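# Pick the plastic card off the box and hold it up

## Task

Take the plastic card from the top of the box and keep it motionless in the air above the table, held between fingers pressing from two opposite sides, with every part of the card raised at least three finger widths above the height it rested at on the box. Once the card is airborne, never press its opposite edges toward each other hard enough that a real card would bend; doing so fails the task immediately. The task also fails if any hand motor still shows moving in hand_stopped_by when the scene ends.

## Robot and tools

ROBOT. One arm carrying a five-fingered right hand. Nothing else is driven. Two cameras, cam_high and cam_wrist, each 504x504 pixels, come back with every state result in that order.

FRAMES. Scene frame: origin on the table surface straight under the arm base, +z up, +y to the left when facing along +x. Results report the hand point in this frame (end_effector_position in m, end_effector_quat_wxyz, plus linear m/s and angular rad/s velocities). The printed position may be slightly wrong at long reach. Hand point frame: a point 0.05 m ahead of the palm, where index pad and thumb tip meet in a pinch. Its +z runs along straightened fingers, +y points outward from the palm, +x runs across the palm toward the little finger (away from the thumb). Straight fingers extend 0.06-0.07 m past the point along +z; the index closes onto the thumb from the +z side. Across the palm the hand spans 0.08 m on the little-finger side; on the thumb side 0.02 m when the thumb is turned fully in front, up to 0.09 m otherwise. A rigid bracket on the little-finger side of the wrist sits 0.03 m beyond the point along +y and 0.11 m across the palm; it can collide. Rotating the hand, especially about x or y, shifts the point a little.

ROW FORMAT (used by execute_actions and move). 14 numbers, each in [-1, 1], in this order: dx, dy, dz, rx, ry, rz, little, ring, middle, index, thumb_bend, thumb_turn, force_limit, speed. dx..rz are an offset, not a pose: expressed in the hand point's own axes, relative to where the hand point was measured at the start of the action; 1.0 equals 0.6 m for dx,dy,dz and 180 degrees for the rotation vector rx,ry,rz. The six motor numbers are absolute targets: +1 open/straight, -1 closed/curled; thumb_turn +1 beside the palm, -1 facing the fingers. A pinch is roughly index -0.22, thumb_bend -0.75, thumb_turn -0.57. force_limit maps linearly from about 0 N (-1) to 10 N (+1) fingertip force, 15 N for the two thumb motors; it only stops closing motors. speed maps from nearly 0 (-1) to full (+1); full speed covers a finger's whole range in 0.6 s. hand_measured, hand_stopped_by and hand_load_n use the same six-motor order.

execute_actions(actions): a list of actions, each a list of up to 15 rows, one row per 1/30 s control step; if fewer than 15 rows, the last one is held for the remaining steps. Every row in an action is measured from that action's starting pose, not from the row before it. The first action of a call starts from the pose last reported. Each step the command is clipped to 100 mm and 16 degrees from the measured pose, and after the action the arm goes only as far as the last clipped pose, so large motions need several actions. Arm motion trails commands by about 0.17 s. An empty list just returns the current state.

move(target, speed, stop_force, blocking): target is one row as above, its offset counted from the pose in the latest result that shows one; the hand point travels a straight path there, turning the short way. speed is m/s, 0.002-0.5, default 0.25 (turning up to twice that in rad/s); the path lasts 0.5-10 s and is cut off at 10 s. Hand numbers are sent at the start. The path ignores obstacles; the hand lags and may overshoot speed near full arm extension. stop_force (N, 13-80, optional, not before 0.2 s of scene time) ends the path when the wrist sensor feels that much extra push against the motion for 2 steps; the arm then backs up 2 steps and holds. It is measured along the line to target in the starting hand axes, so it is unreliable on rotating moves; omit it when pulling away from something you press. Go very slowly with it. blocking=false returns after 0.5 s while the arm keeps going (not allowed with stop_force); check with wait(0); other motion commands are refused until it ends. The move: line gives the ending (done, contact, off_target, moving, held, fault) and limits (paced = command clipped; held = a check blocked some steps, after which the arm may jump fast), plus distance from target.

wait(seconds): 0-10, holds the last command; returns early if a running move ends. stop(): brakes a running move, needing some room. zoom_image(camera, region): camera cam_high or cam_wrist, region [x0, y0, x1, y1] in pixels from top-left, at most 504x504. show_instructions(): shows the reference image. finished_scene(scene): ends the given scene number after the last command is held; irreversible.

HAND BEHAVIOUR. A motor only starts when its target changes by at least 0.01. It runs until it reaches the target (target), hits force_limit while closing (force), or is blocked (moving, then stalled), then locks, holding at least 15 N. Resending identical numbers keeps the grip. To squeeze more, raise force_limit and send a target further closed than hand_measured; to loosen, send one more open. For gentle grips close with speed at -0.9 or below, since fast fingers overshoot. fault means a dead motor. hand_load_n is positive when the finger is pushed open; a dropped object shows as loads near 0.

OTHER RESULT LINES. Hand target: where the controller is driving the hand point. pose unreachable: the clearance check altered or blocked the command. Wrist force/torque: flange sensor in hand axes, offset up to about 5.5 N, noise up to 3.4 N sd, saturating near 100 N; no reading at start is normal. MOTOR HOT appears at 70 C; at 85 C an OVER-TEMPERATURE FAULT brakes the arm until cooled.

AVOID. The arm is stiff: commanding even slightly into a firm surface can trigger a stop. Joint torque over its limit (pan and lift 297, elbow 135, wrists 48.6 N m, held weight included) or 150 N outside force stops the arm for 10 s. Don't knock anything off the table, drop or slam the card, or squeeze it hard edge to edge. Make sure no hand motor reads moving at the end.

TYPICAL ORDER. Look at the cameras, set thumb_turn before approaching, come down slowly (low speed, stop_force) near the card, close gently from two sides, lift well clear, let everything settle, check hand_stopped_by and loads, then finish.

Each tool is called after "Call:" as name(argument=value, ...) on one line, values as JSON.

Reference images:

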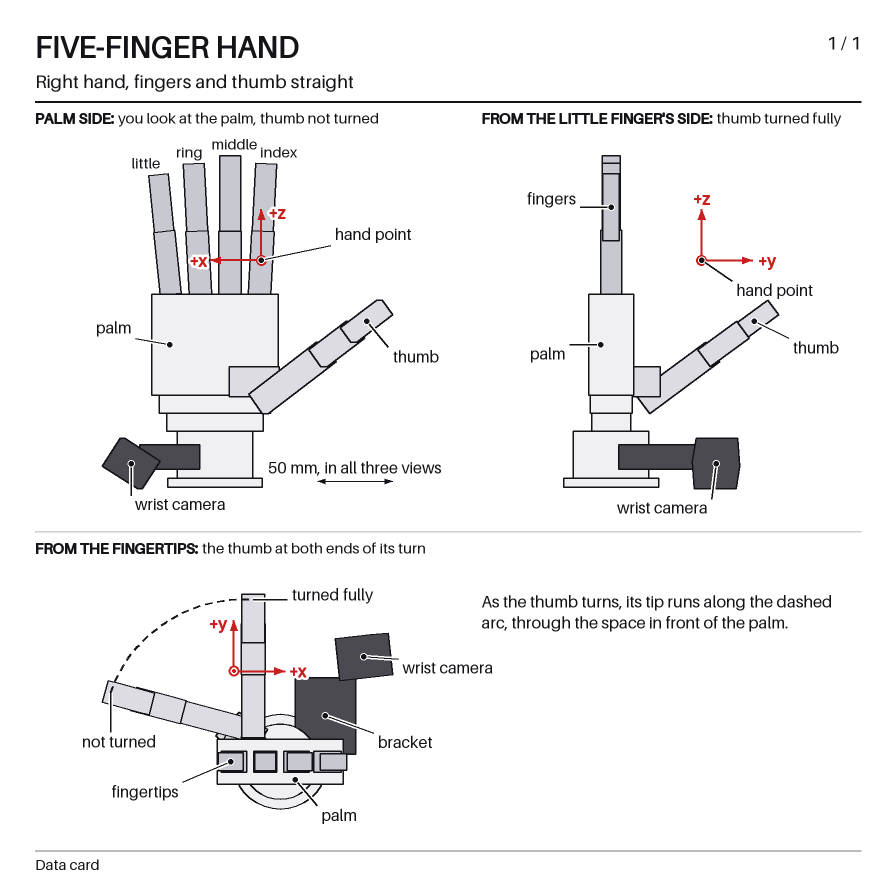

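## Session

Call:
execute_actions(actions=[])

Scene clock: 0.00 s.
end_effector_position=(+0.7052, -0.0759, +0.1671) hand_measured=(+1.000, +1.000, +1.000, +1.000, +1.000, +1.000) hand_load_n=(+0.0, +0.0, +0.0, +0.0, +0.0, +0.0) hand_stopped_by=(target, target, target, target, target, target) hand_force_limit=0.00 hand_speed=-0.80 end_effector_quat_wxyz=(+0.037, -0.315, +0.948, +0.038) end_effector_velocity=(-0.000, +0.001, -0.001) end_effector_angular_velocity=(+0.001, +0.001, +0.000)
Joint positions: [-0.478 -0.983  1.544  1.015  1.464 -2.689]
Joint velocities: [ 0.     0.     0.001 -0.    -0.    -0.   ]
Motor temperatures (°C, as the motors report them): [20 22 23 29 25 30]
Wrist force (N, on the end effector, along its own x y z axes, offset not removed): no reading
Wrist torque (N m, same axes, about the end effector's origin, offset not removed): no reading
Hand target: +0.705, -0.076, +0.167; +0.037, -0.315, +0.948, +0.038

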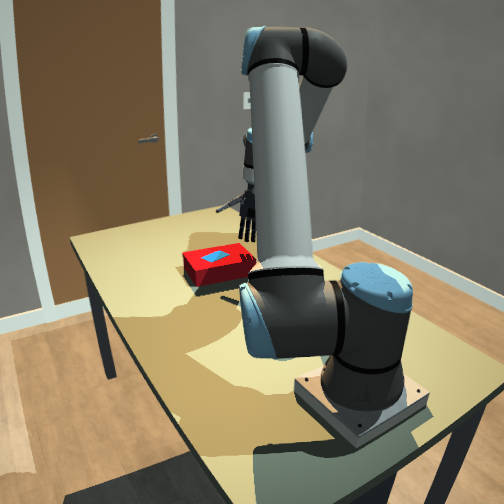

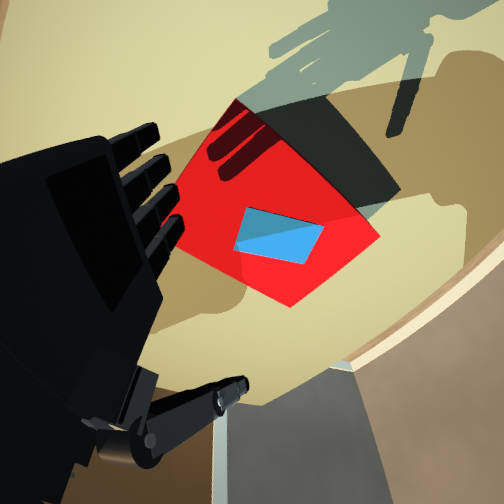

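Call:
move(target=[0,0.13,0,0,0,0,1,1,1,1,1,1,0,0])

Scene clock: 1.97 s.
end_effector_position=(+0.6585, -0.0137, +0.1712) hand_measured=(+1.000, +1.000, +1.000, +1.000, +1.000, +1.000) hand_load_n=(+0.0, +0.0, +0.0, +0.0, +0.0, +0.0) hand_stopped_by=(target, target, target, target, target, target) hand_force_limit=0.00 hand_speed=0.00 end_effector_quat_wxyz=(+0.037, -0.315, +0.948, +0.038) end_effector_velocity=(-0.001, +0.001, +0.000) end_effector_angular_velocity=(+0.000, -0.000, -0.001)
Joint positions: [-0.426 -1.069  1.677  0.963  1.464 -2.636]
Joint velocities: [ 0.    -0.001  0.002 -0.001 -0.     0.001]
Motor temperatures (°C, as the motors report them): [20 22 23 29 25 30]
Wrist force (N, on the end effector, along its own x y z axes, offset not removed): [0.9 -0.7 -4.6]
Wrist torque (N m, same axes, about the end effector's origin, offset not removed): [0.30 0.50 -0.23]
Hand target: +0.658, -0.014, +0.171; +0.037, -0.315, +0.948, +0.038
Off the commanded pose: 0.000 m, 0 deg.
move: done

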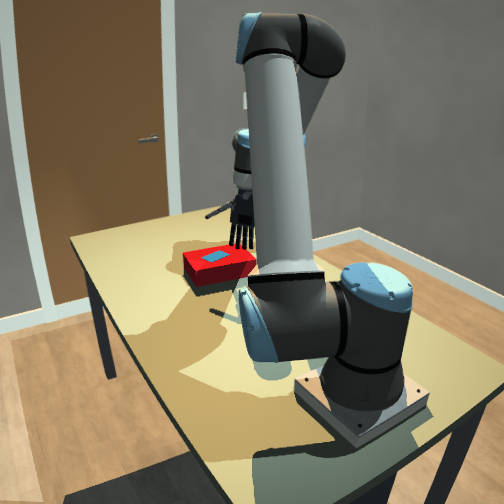

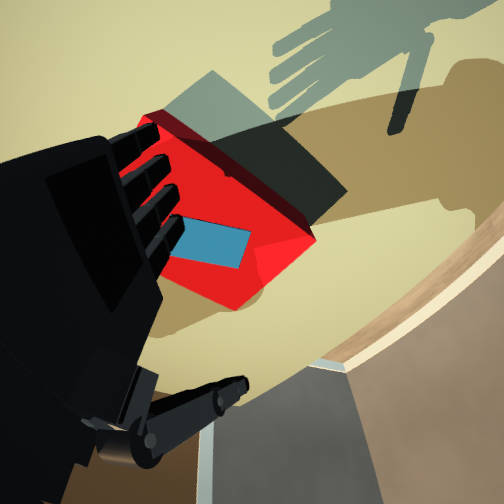

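Call:
move(target=[0,0,0.035,0,0,0,1,1,1,1,1,1,0,0])

Call:
zoom_image(camera="cam_high", region=[140,180,340,340])

Scene clock: 3.33 s.
end_effector_position=(+0.6594, -0.0117, +0.1504) hand_measured=(+1.000, +1.000, +1.000, +1.000, +1.000, +1.000) hand_load_n=(+0.0, +0.0, +0.0, +0.0, +0.0, +0.0) hand_stopped_by=(target, target, target, target, target, target) hand_force_limit=0.00 hand_speed=0.00 end_effector_quat_wxyz=(+0.037, -0.315, +0.948, +0.038) end_effector_velocity=(-0.000, +0.000, -0.003) end_effector_angular_velocity=(+0.001, +0.003, -0.000)
Joint positions: [-0.422 -1.048  1.688  0.931  1.464 -2.633]
Joint velocities: [ 0.     0.004  0.001 -0.002  0.     0.   ]
Motor temperatures (°C, as the motors report them): [20 22 23 29 25 30]
Wrist force (N, on the end effector, along its own x y z axes, offset not removed): [2.2 -1.0 -3.8]
Wrist torque (N m, same axes, about the end effector's origin, offset not removed): [0.36 0.16 -0.14]
Hand target: +0.659, -0.012, +0.150; +0.037, -0.315, +0.948, +0.038
Off the commanded pose: 0.000 m, 0 deg.
move: done

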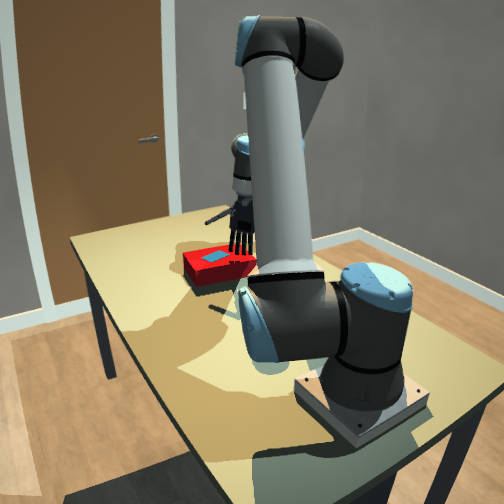

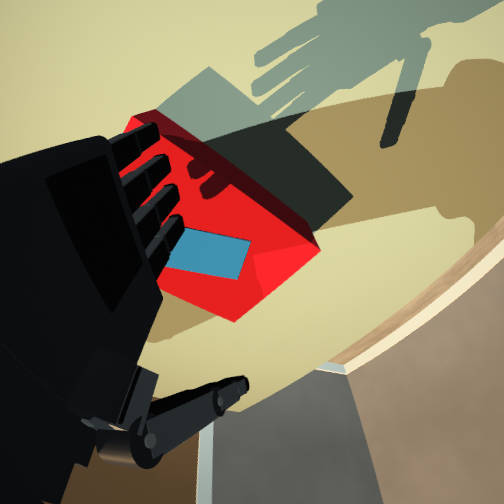

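Region (140, 180, 340, 340) of cam_high's 504x504 image, scaled by 2.520, with more detail than that image has; it fills the top 403 rows of this view, and the rest is white.

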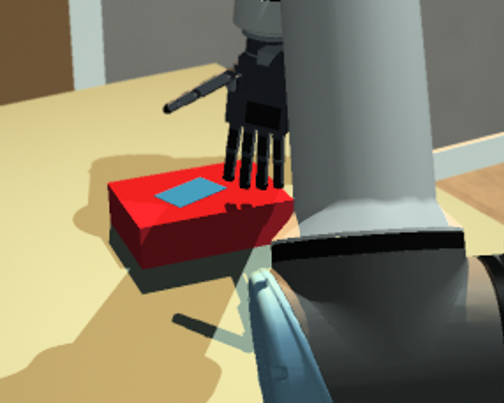

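Call:
move(target=[0,0,0.1,0,0,0,1,1,1,1,1,1,0,0], speed=0.02, stop_force=13)

Call:
zoom_image(camera="cam_high", region=[140,180,340,340])

Scene clock: 5.23 s.
end_effector_position=(+0.6600, -0.0100, +0.1345) hand_measured=(+1.000, +1.000, +1.000, +1.000, +1.000, +1.000) hand_load_n=(+0.0, +0.0, +0.5, +0.0, +0.0, +0.0) hand_stopped_by=(target, target, target, target, target, target) hand_force_limit=0.00 hand_speed=0.00 end_effector_quat_wxyz=(+0.037, -0.315, +0.948, +0.038) end_effector_velocity=(-0.000, -0.000, +0.004) end_effector_angular_velocity=(+0.000, +0.000, -0.001)
Joint positions: [-0.419 -1.032  1.696  0.907  1.464 -2.63 ]
Joint velocities: [-0.001 -0.004 -0.002  0.006  0.    -0.   ]
Motor temperatures (°C, as the motors report them): [20 22 23 29 25 30]
Wrist force (N, on the end effector, along its own x y z axes, offset not removed): [2.5 -3.9 -37.8]
Wrist torque (N m, same axes, about the end effector's origin, offset not removed): [2.30 1.45 -0.06]
Hand target: +0.660, -0.010, +0.135; +0.037, -0.315, +0.948, +0.038
Off the commanded pose: 0.044 m, 0 deg.
move: contact

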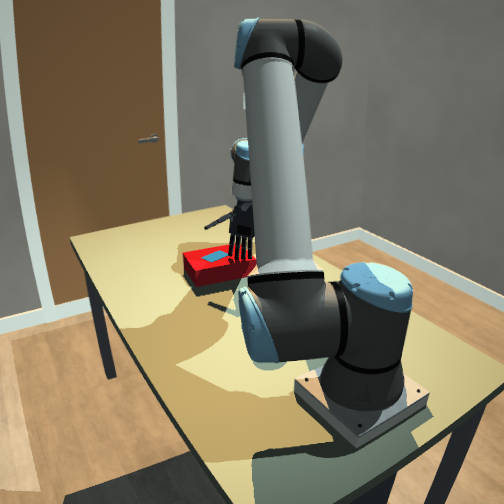

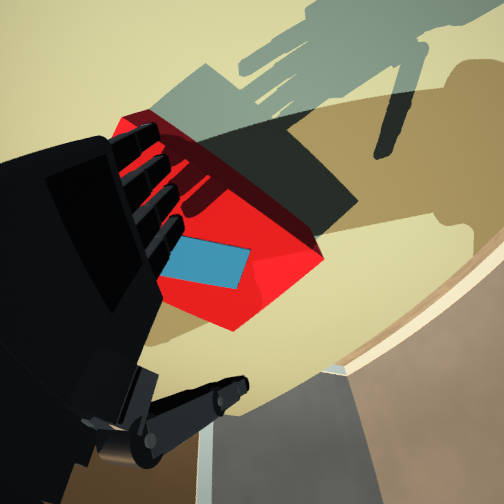

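Region (140, 180, 340, 340) of cam_high's 504x504 image, scaled by 2.520, with more detail than that image has; it fills the top 403 rows of this view, and the rest is white.

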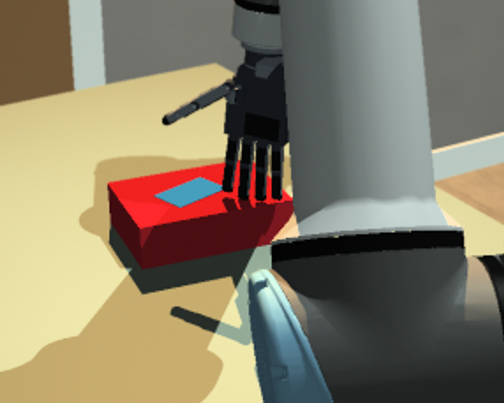

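Call:
move(target=[-0.025,0.04,-0.012,0,0,0,1,1,1,1,1,1,0,0], speed=0.1)

Call:
move(target=[0,0,0.04,0,0,0,1,1,1,1,1,1,0,0], speed=0.005, stop_force=13)

Call:
move(target=[-0.04,-0.034,0,0,0,0,1,1,1,1,1,1,0,0], speed=0.03)

Call:
zoom_image(camera="cam_high", region=[140,180,340,340])

Scene clock: 8.13 s.
end_effector_position=(+0.6573, +0.0172, +0.1443) hand_measured=(+1.000, +1.000, +1.000, +1.000, +1.000, +1.000) hand_load_n=(+0.0, +0.0, +0.0, +0.0, +0.0, +0.0) hand_stopped_by=(target, target, target, target, target, target) hand_force_limit=0.00 hand_speed=0.00 end_effector_quat_wxyz=(+0.037, -0.315, +0.948, +0.038) end_effector_velocity=(+0.000, +0.002, +0.002) end_effector_angular_velocity=(-0.001, -0.002, -0.000)
Joint positions: [-0.382 -1.051  1.705  0.913  1.464 -2.592]
Joint velocities: [ 0.003 -0.003  0.     0.    -0.     0.003]
Motor temperatures (°C, as the motors report them): [20 22 23 29 25 30]
Wrist force (N, on the end effector, along its own x y z axes, offset not removed): [-0.1 -2.8 -5.6]
Wrist torque (N m, same axes, about the end effector's origin, offset not removed): [0.15 0.58 -0.32]
Hand target: +0.657, +0.017, +0.144; +0.037, -0.315, +0.948, +0.038
Off the commanded pose: 0.000 m, 0 deg.
move: done

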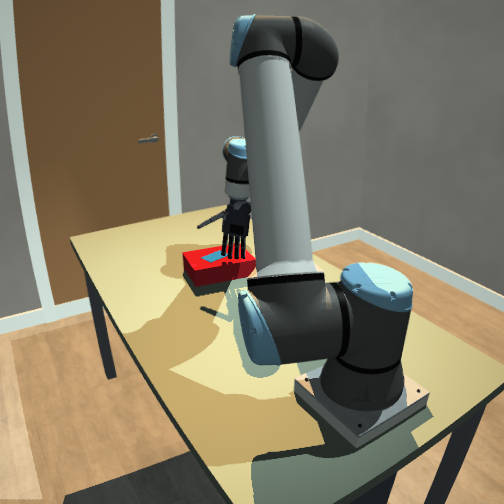

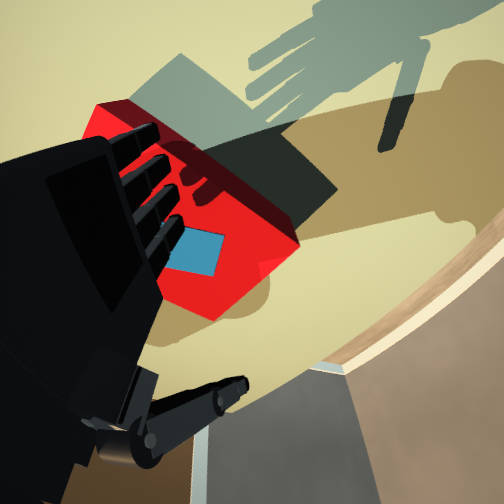

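Scene clock: 10.40 s.
end_effector_position=(+0.6577, +0.0182, +0.1348) hand_measured=(+1.000, +1.000, +1.000, +1.000, +1.000, +1.000) hand_load_n=(+0.0, +0.0, +0.0, +0.0, +0.0, +0.0) hand_stopped_by=(target, target, target, target, target, target) hand_force_limit=0.00 hand_speed=0.00 end_effector_quat_wxyz=(+0.037, -0.315, +0.948, +0.038) end_effector_velocity=(-0.000, +0.000, +0.002) end_effector_angular_velocity=(-0.000, -0.001, +0.000)
Joint positions: [-0.38  -1.041  1.709  0.898  1.464 -2.591]
Joint velocities: [ 0.    -0.003 -0.     0.002 -0.    -0.   ]
Motor temperatures (°C, as the motors report them): [20 22 23 29 25 30]
Wrist force (N, on the end effector, along its own x y z axes, offset not removed): [2.8 0.2 -27.8]
Wrist torque (N m, same axes, about the end effector's origin, offset not removed): [1.86 0.96 0.01]
Hand target: +0.658, +0.018, +0.135; +0.037, -0.315, +0.948, +0.038
Off the commanded pose: 0.014 m, 0 deg.
move: contact

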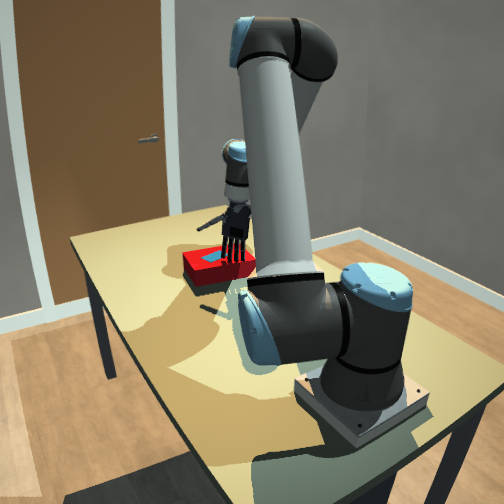

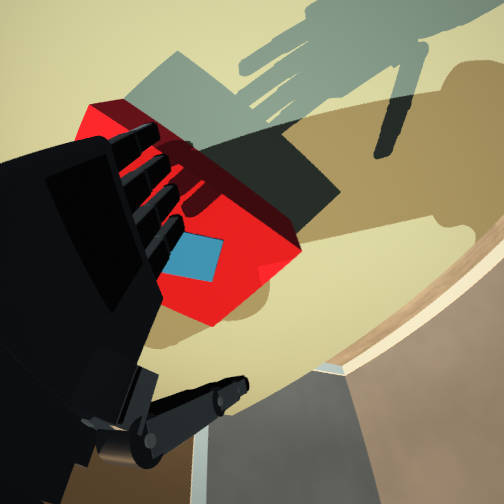

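Scene clock: 11.77 s.
end_effector_position=(+0.6890, +0.0162, +0.1360) hand_measured=(+1.000, +1.000, +1.000, +1.000, +1.000, +1.000) hand_load_n=(+0.0, +0.0, -1.0, +0.0, +0.0, +0.0) hand_stopped_by=(target, target, target, target, target, target) hand_force_limit=0.00 hand_speed=0.00 end_effector_quat_wxyz=(+0.037, -0.315, +0.948, +0.038) end_effector_velocity=(+0.002, +0.000, -0.000) end_effector_angular_velocity=(+0.001, +0.001, +0.001)
Joint positions: [-0.366 -1.     1.636  0.928  1.464 -2.576]
Joint velocities: [ 0.001  0.003 -0.004  0.002 -0.     0.001]
Motor temperatures (°C, as the motors report them): [20 22 23 29 25 30]
Wrist force (N, on the end effector, along its own x y z axes, offset not removed): [2.1 0.3 -6.6]
Wrist torque (N m, same axes, about the end effector's origin, offset not removed): [0.35 0.46 -0.07]
Hand target: +0.689, +0.016, +0.136; +0.037, -0.315, +0.948, +0.038
Off the commanded pose: 0.000 m, 0 deg.
move: done

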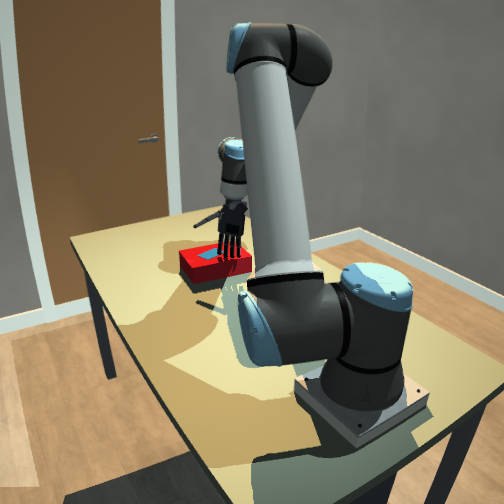

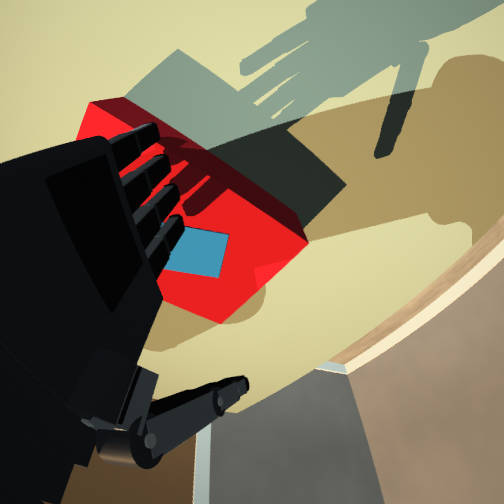

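Region (140, 180, 340, 340) of cam_high's 504x504 image, scaled by 2.520, with more detail than that image has; it fills the top 403 rows of this view, and the rest is white.

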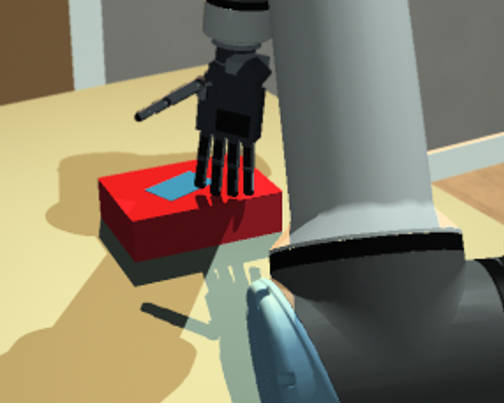

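Call:
move(target=[0,0,-0.03,0,0,0,1,1,1,1,1,1,0,0], speed=0.1)

Call:
move(target=[0,0.08,0.02,0.25,0,0,1,1,1,1,1,1,0,0], speed=0.1)

Call:
zoom_image(camera="cam_high", region=[140,180,340,340])

Scene clock: 14.00 s.
end_effector_position=(+0.6882, +0.0145, +0.1537) hand_measured=(+1.000, +1.000, +1.000, +1.000, +1.000, +1.000) hand_load_n=(+0.0, +0.0, +0.0, +0.0, +0.0, +0.0) hand_stopped_by=(target, target, target, target, target, target) hand_force_limit=0.00 hand_speed=0.00 end_effector_quat_wxyz=(+0.037, -0.315, +0.948, +0.038) end_effector_velocity=(-0.001, +0.001, +0.001) end_effector_angular_velocity=(+0.001, +0.003, +0.001)
Joint positions: [-0.369 -1.018  1.628  0.954  1.464 -2.579]
Joint velocities: [ 0.    -0.     0.     0.003 -0.    -0.   ]
Motor temperatures (°C, as the motors report them): [20 22 23 29 25 30]
Wrist force (N, on the end effector, along its own x y z axes, offset not removed): [0.1 -4.7 -3.7]
Wrist torque (N m, same axes, about the end effector's origin, offset not removed): [-0.47 0.54 -0.35]
Hand target: +0.688, +0.014, +0.154; +0.037, -0.315, +0.948, +0.038
Off the commanded pose: 0.000 m, 0 deg.
move: done

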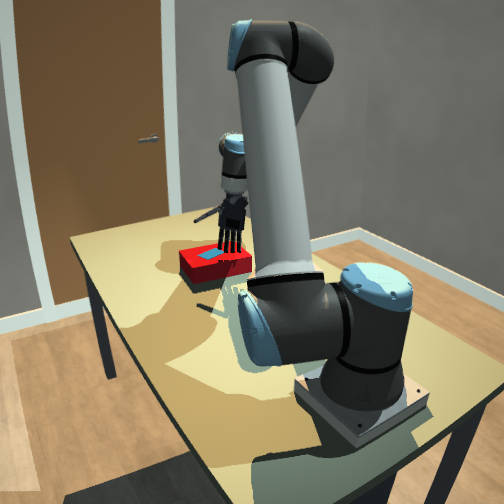

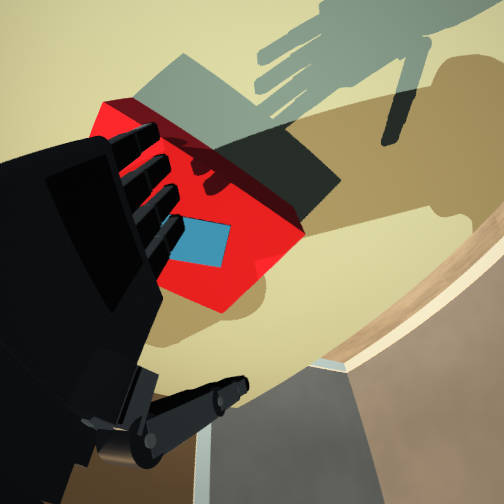

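Scene clock: 18.30 s.
end_effector_position=(+0.6601, +0.0542, +0.1450) hand_measured=(+1.000, +1.000, +1.000, +1.000, +1.000, +1.000) hand_load_n=(+0.0, +0.0, +0.0, +0.0, +0.0, +0.0) hand_stopped_by=(target, target, target, target, target, target) hand_force_limit=0.00 hand_speed=0.00 end_effector_quat_wxyz=(+0.155, -0.276, +0.891, -0.326) end_effector_velocity=(-0.001, -0.000, -0.000) end_effector_angular_velocity=(-0.008, -0.005, -0.002)
Joint positions: [-0.085 -1.273  1.952  0.302  2.042 -2.402]
Joint velocities: [ 0.003 -0.002  0.004 -0.009  0.009  0.   ]
Motor temperatures (°C, as the motors report them): [20 22 23 29 25 30]
Wrist force (N, on the end effector, along its own x y z axes, offset not removed): [2.1 -3.2 -3.8]
Wrist torque (N m, same axes, about the end effector's origin, offset not removed): [-0.11 0.19 -0.18]
Hand target: +0.660, +0.054, +0.145; +0.155, -0.276, +0.890, -0.327
Off the commanded pose: 0.001 m, 0 deg.
move: done

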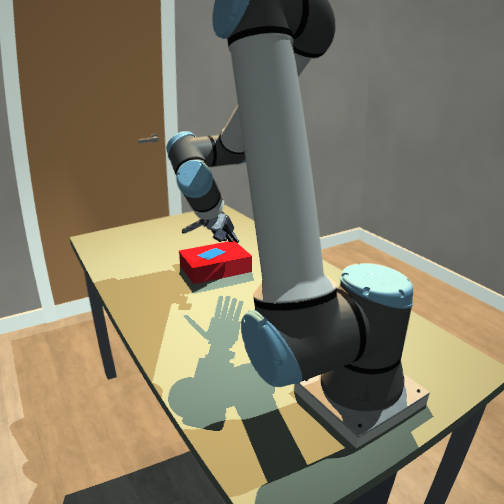

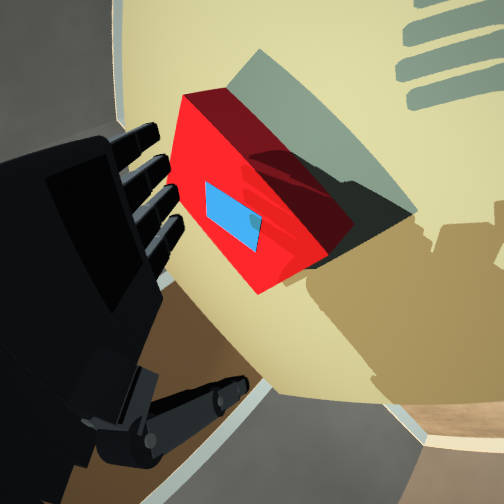

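Region (140, 180, 340, 340) of cam_high's 504x504 image, scaled by 2.520, with more detail than that image has; it fills the top 403 rows of this view, and the rest is white.

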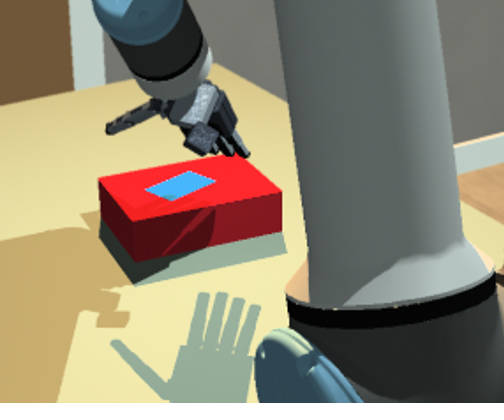

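Call:
move(target=[0.012,0.095,0,0,0,0,1,1,1,1,1,1,0,0], speed=0.05)

Call:
zoom_image(camera="cam_high", region=[140,180,340,340])

Scene clock: 22.13 s.
end_effector_position=(+0.6321, +0.0860, +0.1065) hand_measured=(+1.000, +1.000, +1.000, +1.000, +1.000, +1.000) hand_load_n=(+0.0, +0.0, +0.0, +0.0, +0.0, +0.0) hand_stopped_by=(target, target, target, target, target, target) hand_force_limit=0.00 hand_speed=0.00 end_effector_quat_wxyz=(+0.155, -0.276, +0.891, -0.326) end_effector_velocity=(-0.001, +0.001, -0.002) end_effector_angular_velocity=(-0.000, +0.001, -0.001)
Joint positions: [-0.027 -1.248  2.013  0.243  2.074 -2.346]
Joint velocities: [ 0.001  0.002  0.001 -0.002  0.001  0.002]
Motor temperatures (°C, as the motors report them): [20 22 23 29 25 30]
Wrist force (N, on the end effector, along its own x y z axes, offset not removed): [1.1 -2.1 -3.5]
Wrist torque (N m, same axes, about the end effector's origin, offset not removed): [-0.05 0.37 -0.15]
Hand target: +0.632, +0.086, +0.106; +0.155, -0.276, +0.891, -0.326
Off the commanded pose: 0.000 m, 0 deg.
move: done

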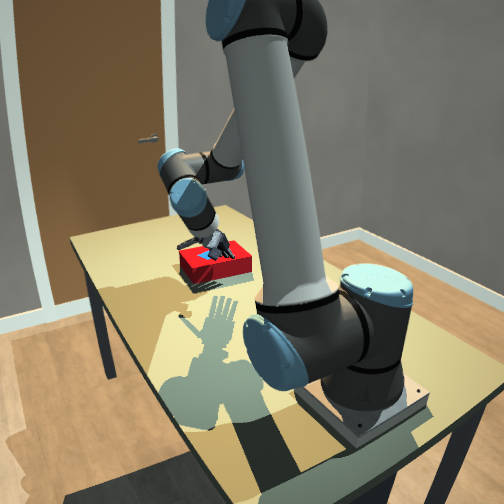

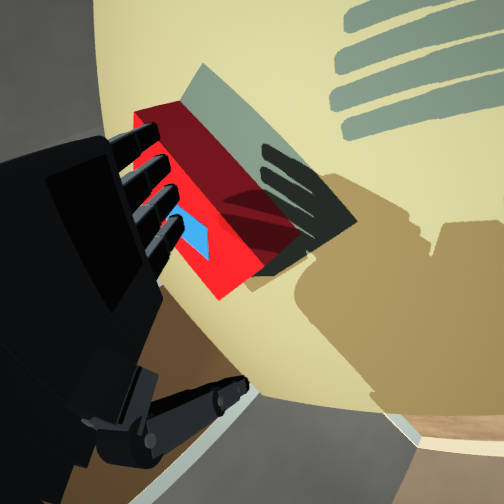

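Region (140, 180, 340, 340) of cam_high's 504x504 image, scaled by 2.520, with more detail than that image has; it fills the top 403 rows of this view, and the rest is white.

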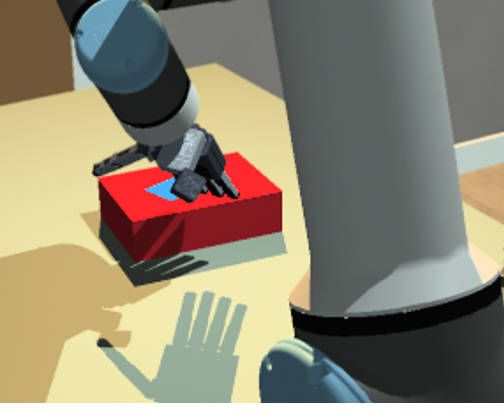

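Call:
move(target=[0,0,0,0,0,0,1,1,1,0,1,1,-0.5,-0.9])

Call:
zoom_image(camera="cam_high", region=[140,180,340,340])

Scene clock: 28.30 s.
end_effector_position=(+0.6321, +0.0860, +0.1065) hand_measured=(+1.000, +1.000, +1.000, +0.100, +1.000, +1.000) hand_load_n=(+0.0, +0.0, +0.0, +0.0, +0.0, +0.0) hand_stopped_by=(target, target, target, moving, target, target) hand_force_limit=-0.50 hand_speed=-0.90 end_effector_quat_wxyz=(+0.155, -0.276, +0.891, -0.326) end_effector_velocity=(+0.000, +0.000, +0.000) end_effector_angular_velocity=(-0.000, -0.000, +0.000)
Joint positions: [-0.027 -1.248  2.013  0.243  2.074 -2.346]
Joint velocities: [ 0.  0. -0. -0.  0. -0.]
Motor temperatures (°C, as the motors report them): [20 22 23 29 25 30]
Wrist force (N, on the end effector, along its own x y z axes, offset not removed): [1.6 -3.1 -4.8]
Wrist torque (N m, same axes, about the end effector's origin, offset not removed): [-0.06 0.27 -0.18]
Hand target: +0.632, +0.086, +0.106; +0.155, -0.276, +0.891, -0.326
Off the commanded pose: 0.000 m, 0 deg.
move: moving (no rest 5 s after the path's end)

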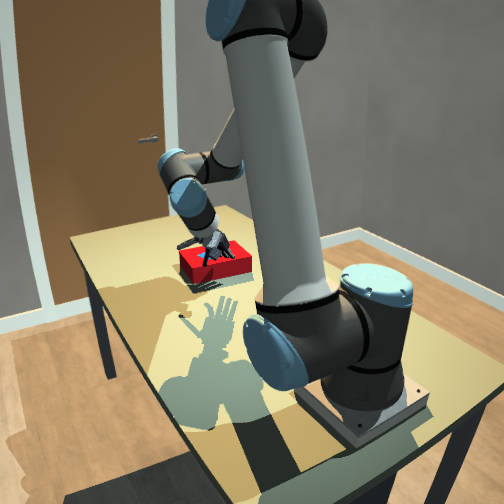

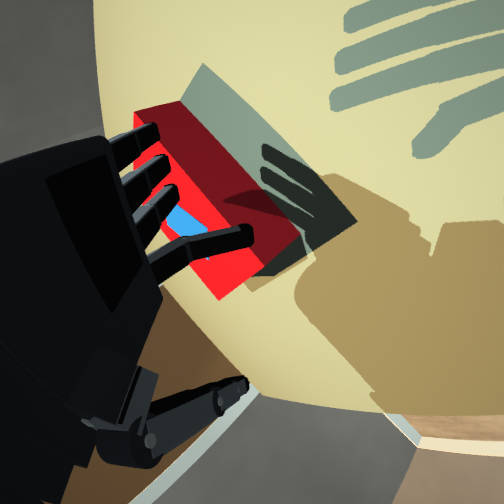

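Region (140, 180, 340, 340) of cam_high's 504x504 image, scaled by 2.520, with more detail than that image has; it fills the top 403 rows of this view, and the rest is white.

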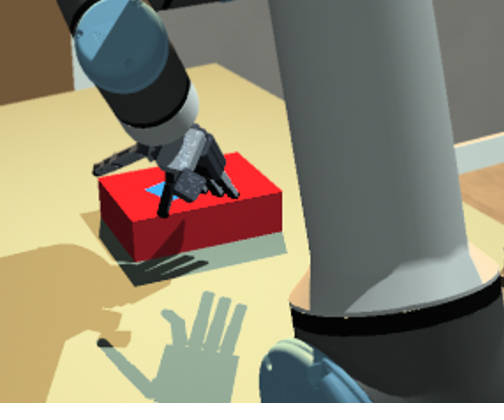

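Call:
move(target=[-0.042,-0.032,0.011,0,0,0,1,1,1,0,1,1,-0.5,-0.5], speed=0.05)

Call:
move(target=[0.006,0.045,0.05,0,0,0,1,1,1,0,1,1,-0.5,-0.5], speed=0.004, stop_force=13)

Call:
zoom_image(camera="cam_high", region=[140,180,340,340])

Scene clock: 30.23 s.
end_effector_position=(+0.6626, +0.0856, +0.1167) hand_measured=(+1.000, +1.000, +1.000, +0.000, +1.000, +1.000) hand_load_n=(+0.0, +0.0, +0.0, +0.0, +0.0, +0.0) hand_stopped_by=(target, target, target, target, target, target) hand_force_limit=-0.50 hand_speed=-0.50 end_effector_quat_wxyz=(+0.155, -0.276, +0.891, -0.326) end_effector_velocity=(+0.001, -0.000, -0.000) end_effector_angular_velocity=(-0.000, +0.002, -0.001)
Joint positions: [-0.026 -1.221  1.948  0.28   2.074 -2.346]
Joint velocities: [-0.     0.002 -0.003  0.003  0.     0.   ]
Motor temperatures (°C, as the motors report them): [20 22 23 29 25 30]
Wrist force (N, on the end effector, along its own x y z axes, offset not removed): [-0.8 -3.2 -5.5]
Wrist torque (N m, same axes, about the end effector's origin, offset not removed): [0.02 0.79 -0.53]
Hand target: +0.663, +0.086, +0.117; +0.155, -0.276, +0.891, -0.326
Off the commanded pose: 0.000 m, 0 deg.
move: done

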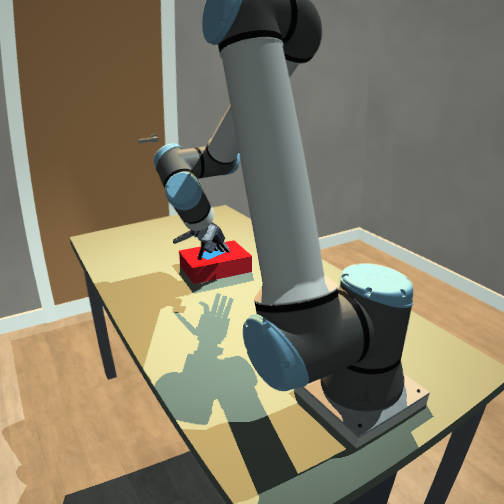

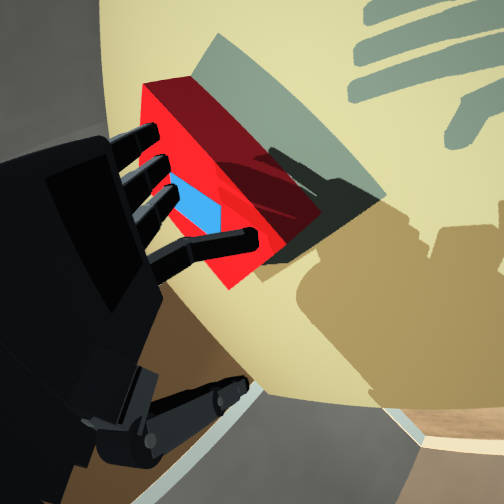

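Scene clock: 40.43 s.
end_effector_position=(+0.6628, +0.0857, +0.0768) hand_measured=(+1.000, +1.000, +1.000, +0.000, +1.000, +1.000) hand_load_n=(+0.0, +0.0, +0.5, +0.0, +0.0, +0.0) hand_stopped_by=(target, target, target, target, target, target) hand_force_limit=-0.50 hand_speed=-0.50 end_effector_quat_wxyz=(+0.155, -0.276, +0.891, -0.326) end_effector_velocity=(+0.000, +0.000, +0.001) end_effector_angular_velocity=(-0.000, -0.003, +0.000)
Joint positions: [-0.026 -1.172  1.969  0.21   2.074 -2.345]
Joint velocities: [ 0.    -0.002  0.    -0.001  0.     0.   ]
Motor temperatures (°C, as the motors report them): [20 22 23 29 25 30]
Wrist force (N, on the end effector, along its own x y z axes, offset not removed): [0.1 -7.5 -10.8]
Wrist torque (N m, same axes, about the end effector's origin, offset not removed): [0.31 0.61 -0.35]
Hand target: +0.663, +0.086, +0.077; +0.155, -0.276, +0.891, -0.326
Off the commanded pose: 0.001 m, 0 deg.
move: done

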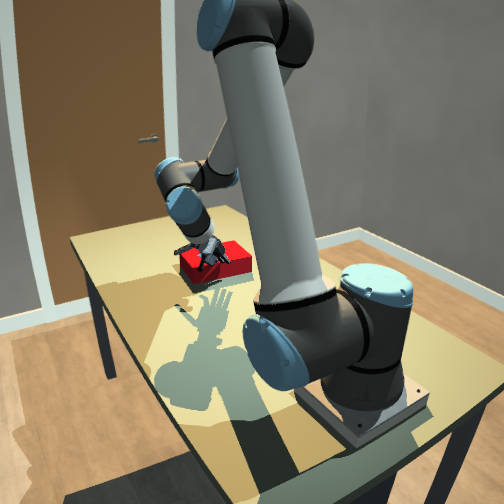

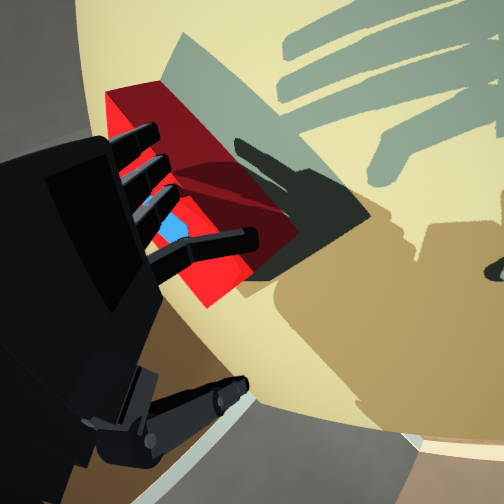

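Region (140, 180, 340, 340) of cam_high's 504x504 image, scaled by 2.520, with more detail than that image has; it fills the top 403 rows of this view, and the rest is white.

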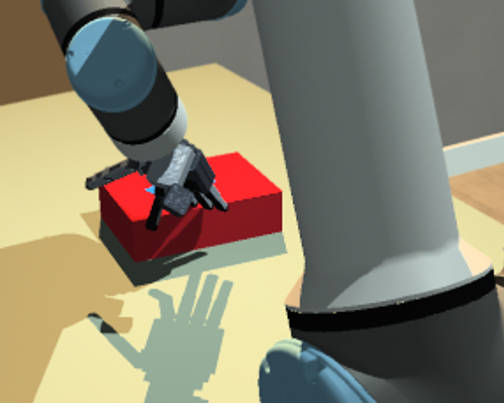

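Call:
move(target=[0.0,-0.06,-0.015,0,0,0,1,1,1,0,1,1,-0.7,-0.5], speed=0.05)

Call:
zoom_image(camera="cam_high", region=[140,180,340,340])

Scene clock: 43.30 s.
end_effector_position=(+0.6728, +0.0674, +0.1073) hand_measured=(+1.000, +1.000, +1.000, +0.000, +1.000, +1.000) hand_load_n=(+0.0, +0.0, +0.0, +0.0, +0.0, +0.0) hand_stopped_by=(target, target, target, target, target, target) hand_force_limit=-0.70 hand_speed=-0.50 end_effector_quat_wxyz=(+0.155, -0.276, +0.891, -0.326) end_effector_velocity=(+0.001, -0.001, +0.001) end_effector_angular_velocity=(-0.000, -0.000, +0.000)
Joint positions: [-0.059 -1.206  1.944  0.254  2.056 -2.377]
Joint velocities: [-0.001 -0.001 -0.001  0.002 -0.001 -0.002]
Motor temperatures (°C, as the motors report them): [20 22 23 29 25 30]
Wrist force (N, on the end effector, along its own x y z axes, offset not removed): [2.3 -3.3 -3.5]
Wrist torque (N m, same axes, about the end effector's origin, offset not removed): [-0.18 0.09 -0.24]
Hand target: +0.673, +0.067, +0.107; +0.155, -0.276, +0.891, -0.326
Off the commanded pose: 0.000 m, 0 deg.
move: done

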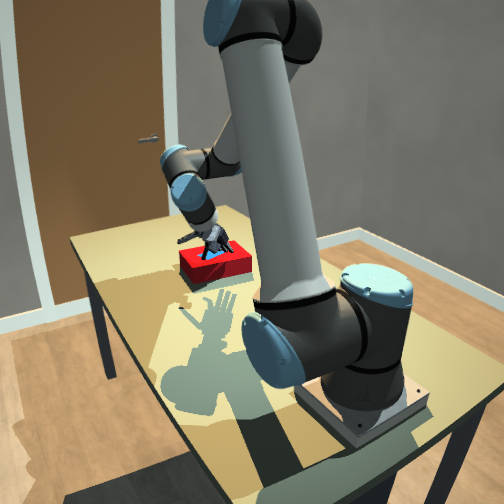

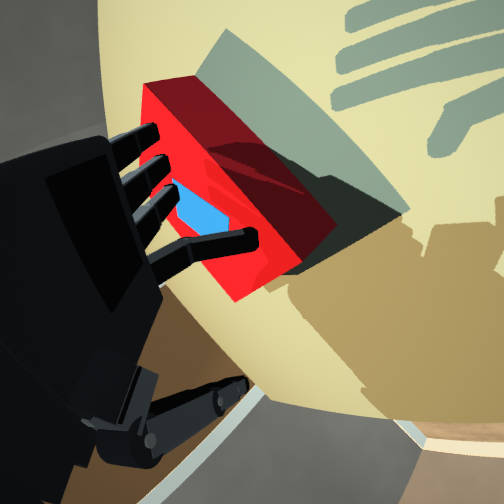

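Region (140, 180, 340, 340) of cam_high's 504x504 image, scaled by 2.520, with more detail than that image has; it fills the top 403 rows of this view, and the rest is white.

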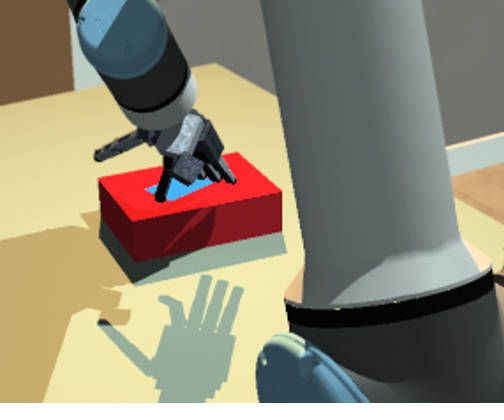

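Call:
move(target=[-0.025,-0.035,0.035,0,0,0,1,1,1,0,1,1,-0.7,-0.5], speed=0.05)

Call:
move(target=[0.003,0.02,0.022,0,0,0,1,1,1,0,1,1,-0.7,-0.5], speed=0.005)

Call:
zoom_image(camera="cam_high", region=[140,180,340,340])

Scene clock: 55.63 s.
end_effector_position=(+0.7024, +0.0526, +0.1071) hand_measured=(+1.000, +1.000, +1.000, +0.000, +1.000, +1.000) hand_load_n=(+0.0, +0.0, +0.0, +0.0, +0.0, +0.0) hand_stopped_by=(target, target, target, target, target, target) hand_force_limit=-0.70 hand_speed=-0.50 end_effector_quat_wxyz=(+0.155, -0.276, +0.891, -0.326) end_effector_velocity=(+0.001, -0.000, -0.001) end_effector_angular_velocity=(+0.000, +0.002, +0.001)
Joint positions: [-0.082 -1.173  1.892  0.264  2.044 -2.399]
Joint velocities: [-0.     0.003 -0.002  0.001 -0.001 -0.001]
Motor temperatures (°C, as the motors report them): [20 22 23 29 25 30]
Wrist force (N, on the end effector, along its own x y z axes, offset not removed): [2.3 -3.2 -2.7]
Wrist torque (N m, same axes, about the end effector's origin, offset not removed): [-0.15 0.17 -0.24]
Hand target: +0.703, +0.053, +0.107; +0.155, -0.276, +0.891, -0.326
Off the commanded pose: 0.000 m, 0 deg.
move: done

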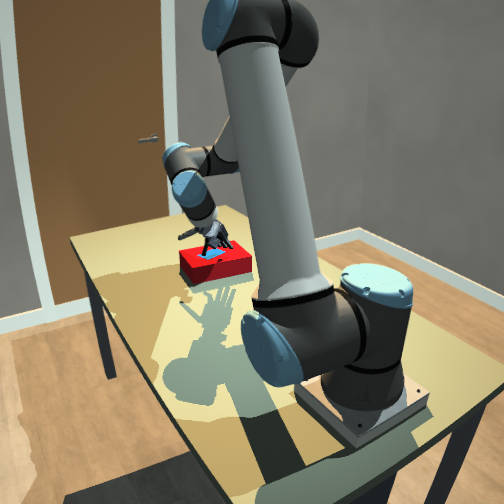

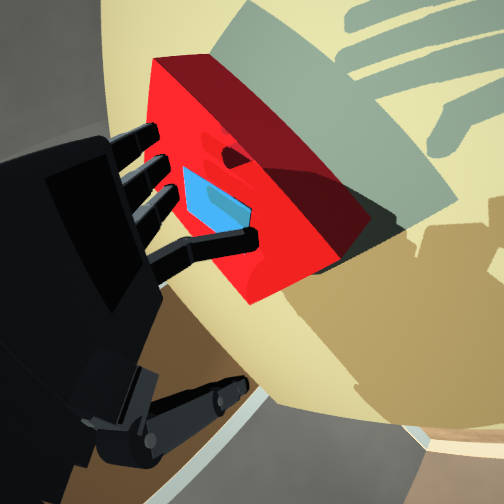

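Scene clock: 59.43 s.
end_effector_position=(+0.7023, +0.0527, +0.0892) hand_measured=(+1.000, +1.000, +1.000, +0.000, +1.000, +1.000) hand_load_n=(+0.0, +0.0, +0.0, +0.0, +0.0, +0.0) hand_stopped_by=(target, target, target, target, target, target) hand_force_limit=-0.70 hand_speed=-0.50 end_effector_quat_wxyz=(+0.155, -0.276, +0.891, -0.326) end_effector_velocity=(+0.001, -0.000, -0.000) end_effector_angular_velocity=(+0.000, -0.001, -0.000)
Joint positions: [-0.082 -1.152  1.902  0.233  2.044 -2.399]
Joint velocities: [-0.     0.001 -0.    -0.001 -0.     0.   ]
Motor temperatures (°C, as the motors report them): [20 22 23 29 25 30]
Wrist force (N, on the end effector, along its own x y z axes, offset not removed): [1.2 -3.9 -2.8]
Wrist torque (N m, same axes, about the end effector's origin, offset not removed): [-0.31 0.38 -0.36]
Hand target: +0.702, +0.053, +0.089; +0.155, -0.276, +0.891, -0.326
Off the commanded pose: 0.000 m, 0 deg.
move: done

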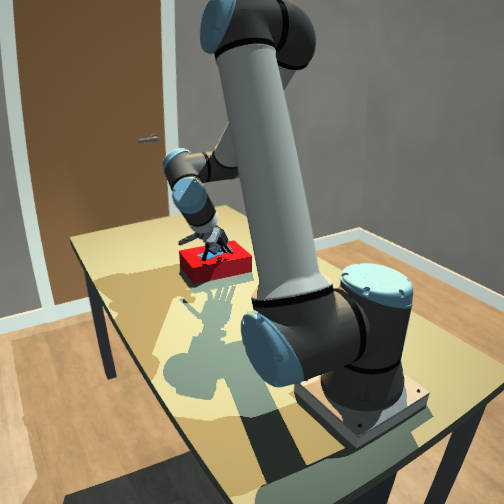

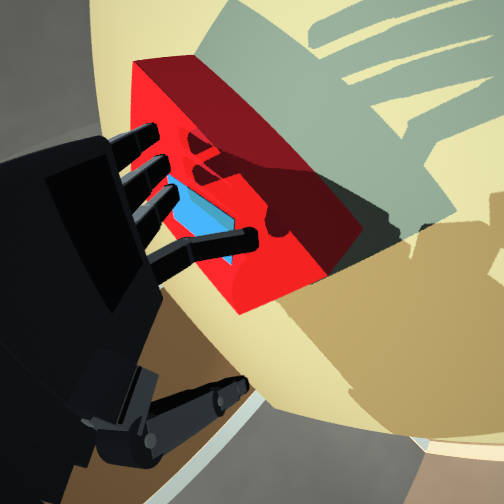

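Region (140, 180, 340, 340) of cam_high's 504x504 image, scaled by 2.520, with more detail than that image has; it fills the top 403 rows of this view, and the rest is white.

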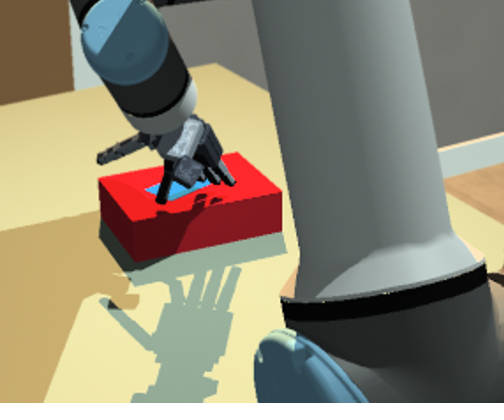

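Call:
move(target=[-0.015,-0.015,0.033,0,0,0,1,1,1,0,1,1,-0.7,-0.5], speed=0.005)

Call:
zoom_image(camera="cam_high", region=[140,180,340,340])

Scene clock: 65.53 s.
end_effector_position=(+0.7220, +0.0425, +0.0815) hand_measured=(+1.000, +1.000, +1.000, -0.002, +1.000, +1.000) hand_load_n=(+0.0, +0.0, +0.0, -12.0, +0.0, +0.0) hand_stopped_by=(target, target, target, target, target, target) hand_force_limit=-0.70 hand_speed=-0.50 end_effector_quat_wxyz=(+0.155, -0.276, +0.891, -0.326) end_effector_velocity=(+0.001, +0.000, +0.000) end_effector_angular_velocity=(-0.000, -0.000, +0.001)
Joint positions: [-0.096 -1.122  1.87   0.229  2.036 -2.412]
Joint velocities: [ 0.001  0.001 -0.002  0.    -0.    -0.   ]
Motor temperatures (°C, as the motors report them): [20 22 23 29 25 30]
Wrist force (N, on the end effector, along its own x y z axes, offset not removed): [-1.0 -9.9 -21.5]
Wrist torque (N m, same axes, about the end effector's origin, offset not removed): [0.26 0.75 -0.39]
Hand target: +0.722, +0.043, +0.081; +0.155, -0.276, +0.891, -0.326
Off the commanded pose: 0.000 m, 0 deg.
move: done

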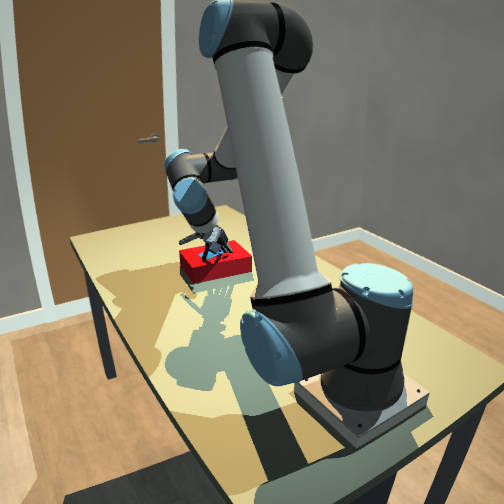

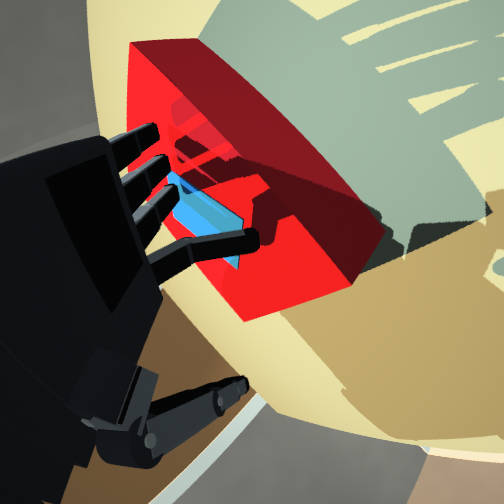

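Region (140, 180, 340, 340) of cam_high's 504x504 image, scaled by 2.520, with more detail than that image has; it fills the top 403 rows of this view, and the rest is white.

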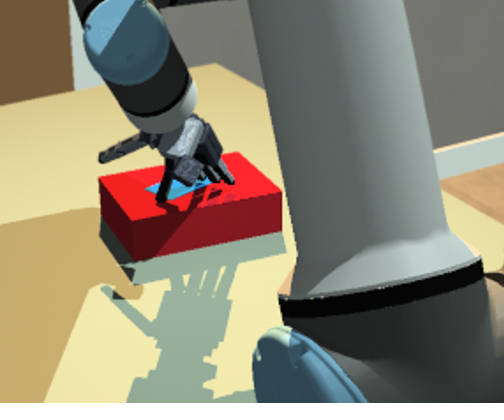

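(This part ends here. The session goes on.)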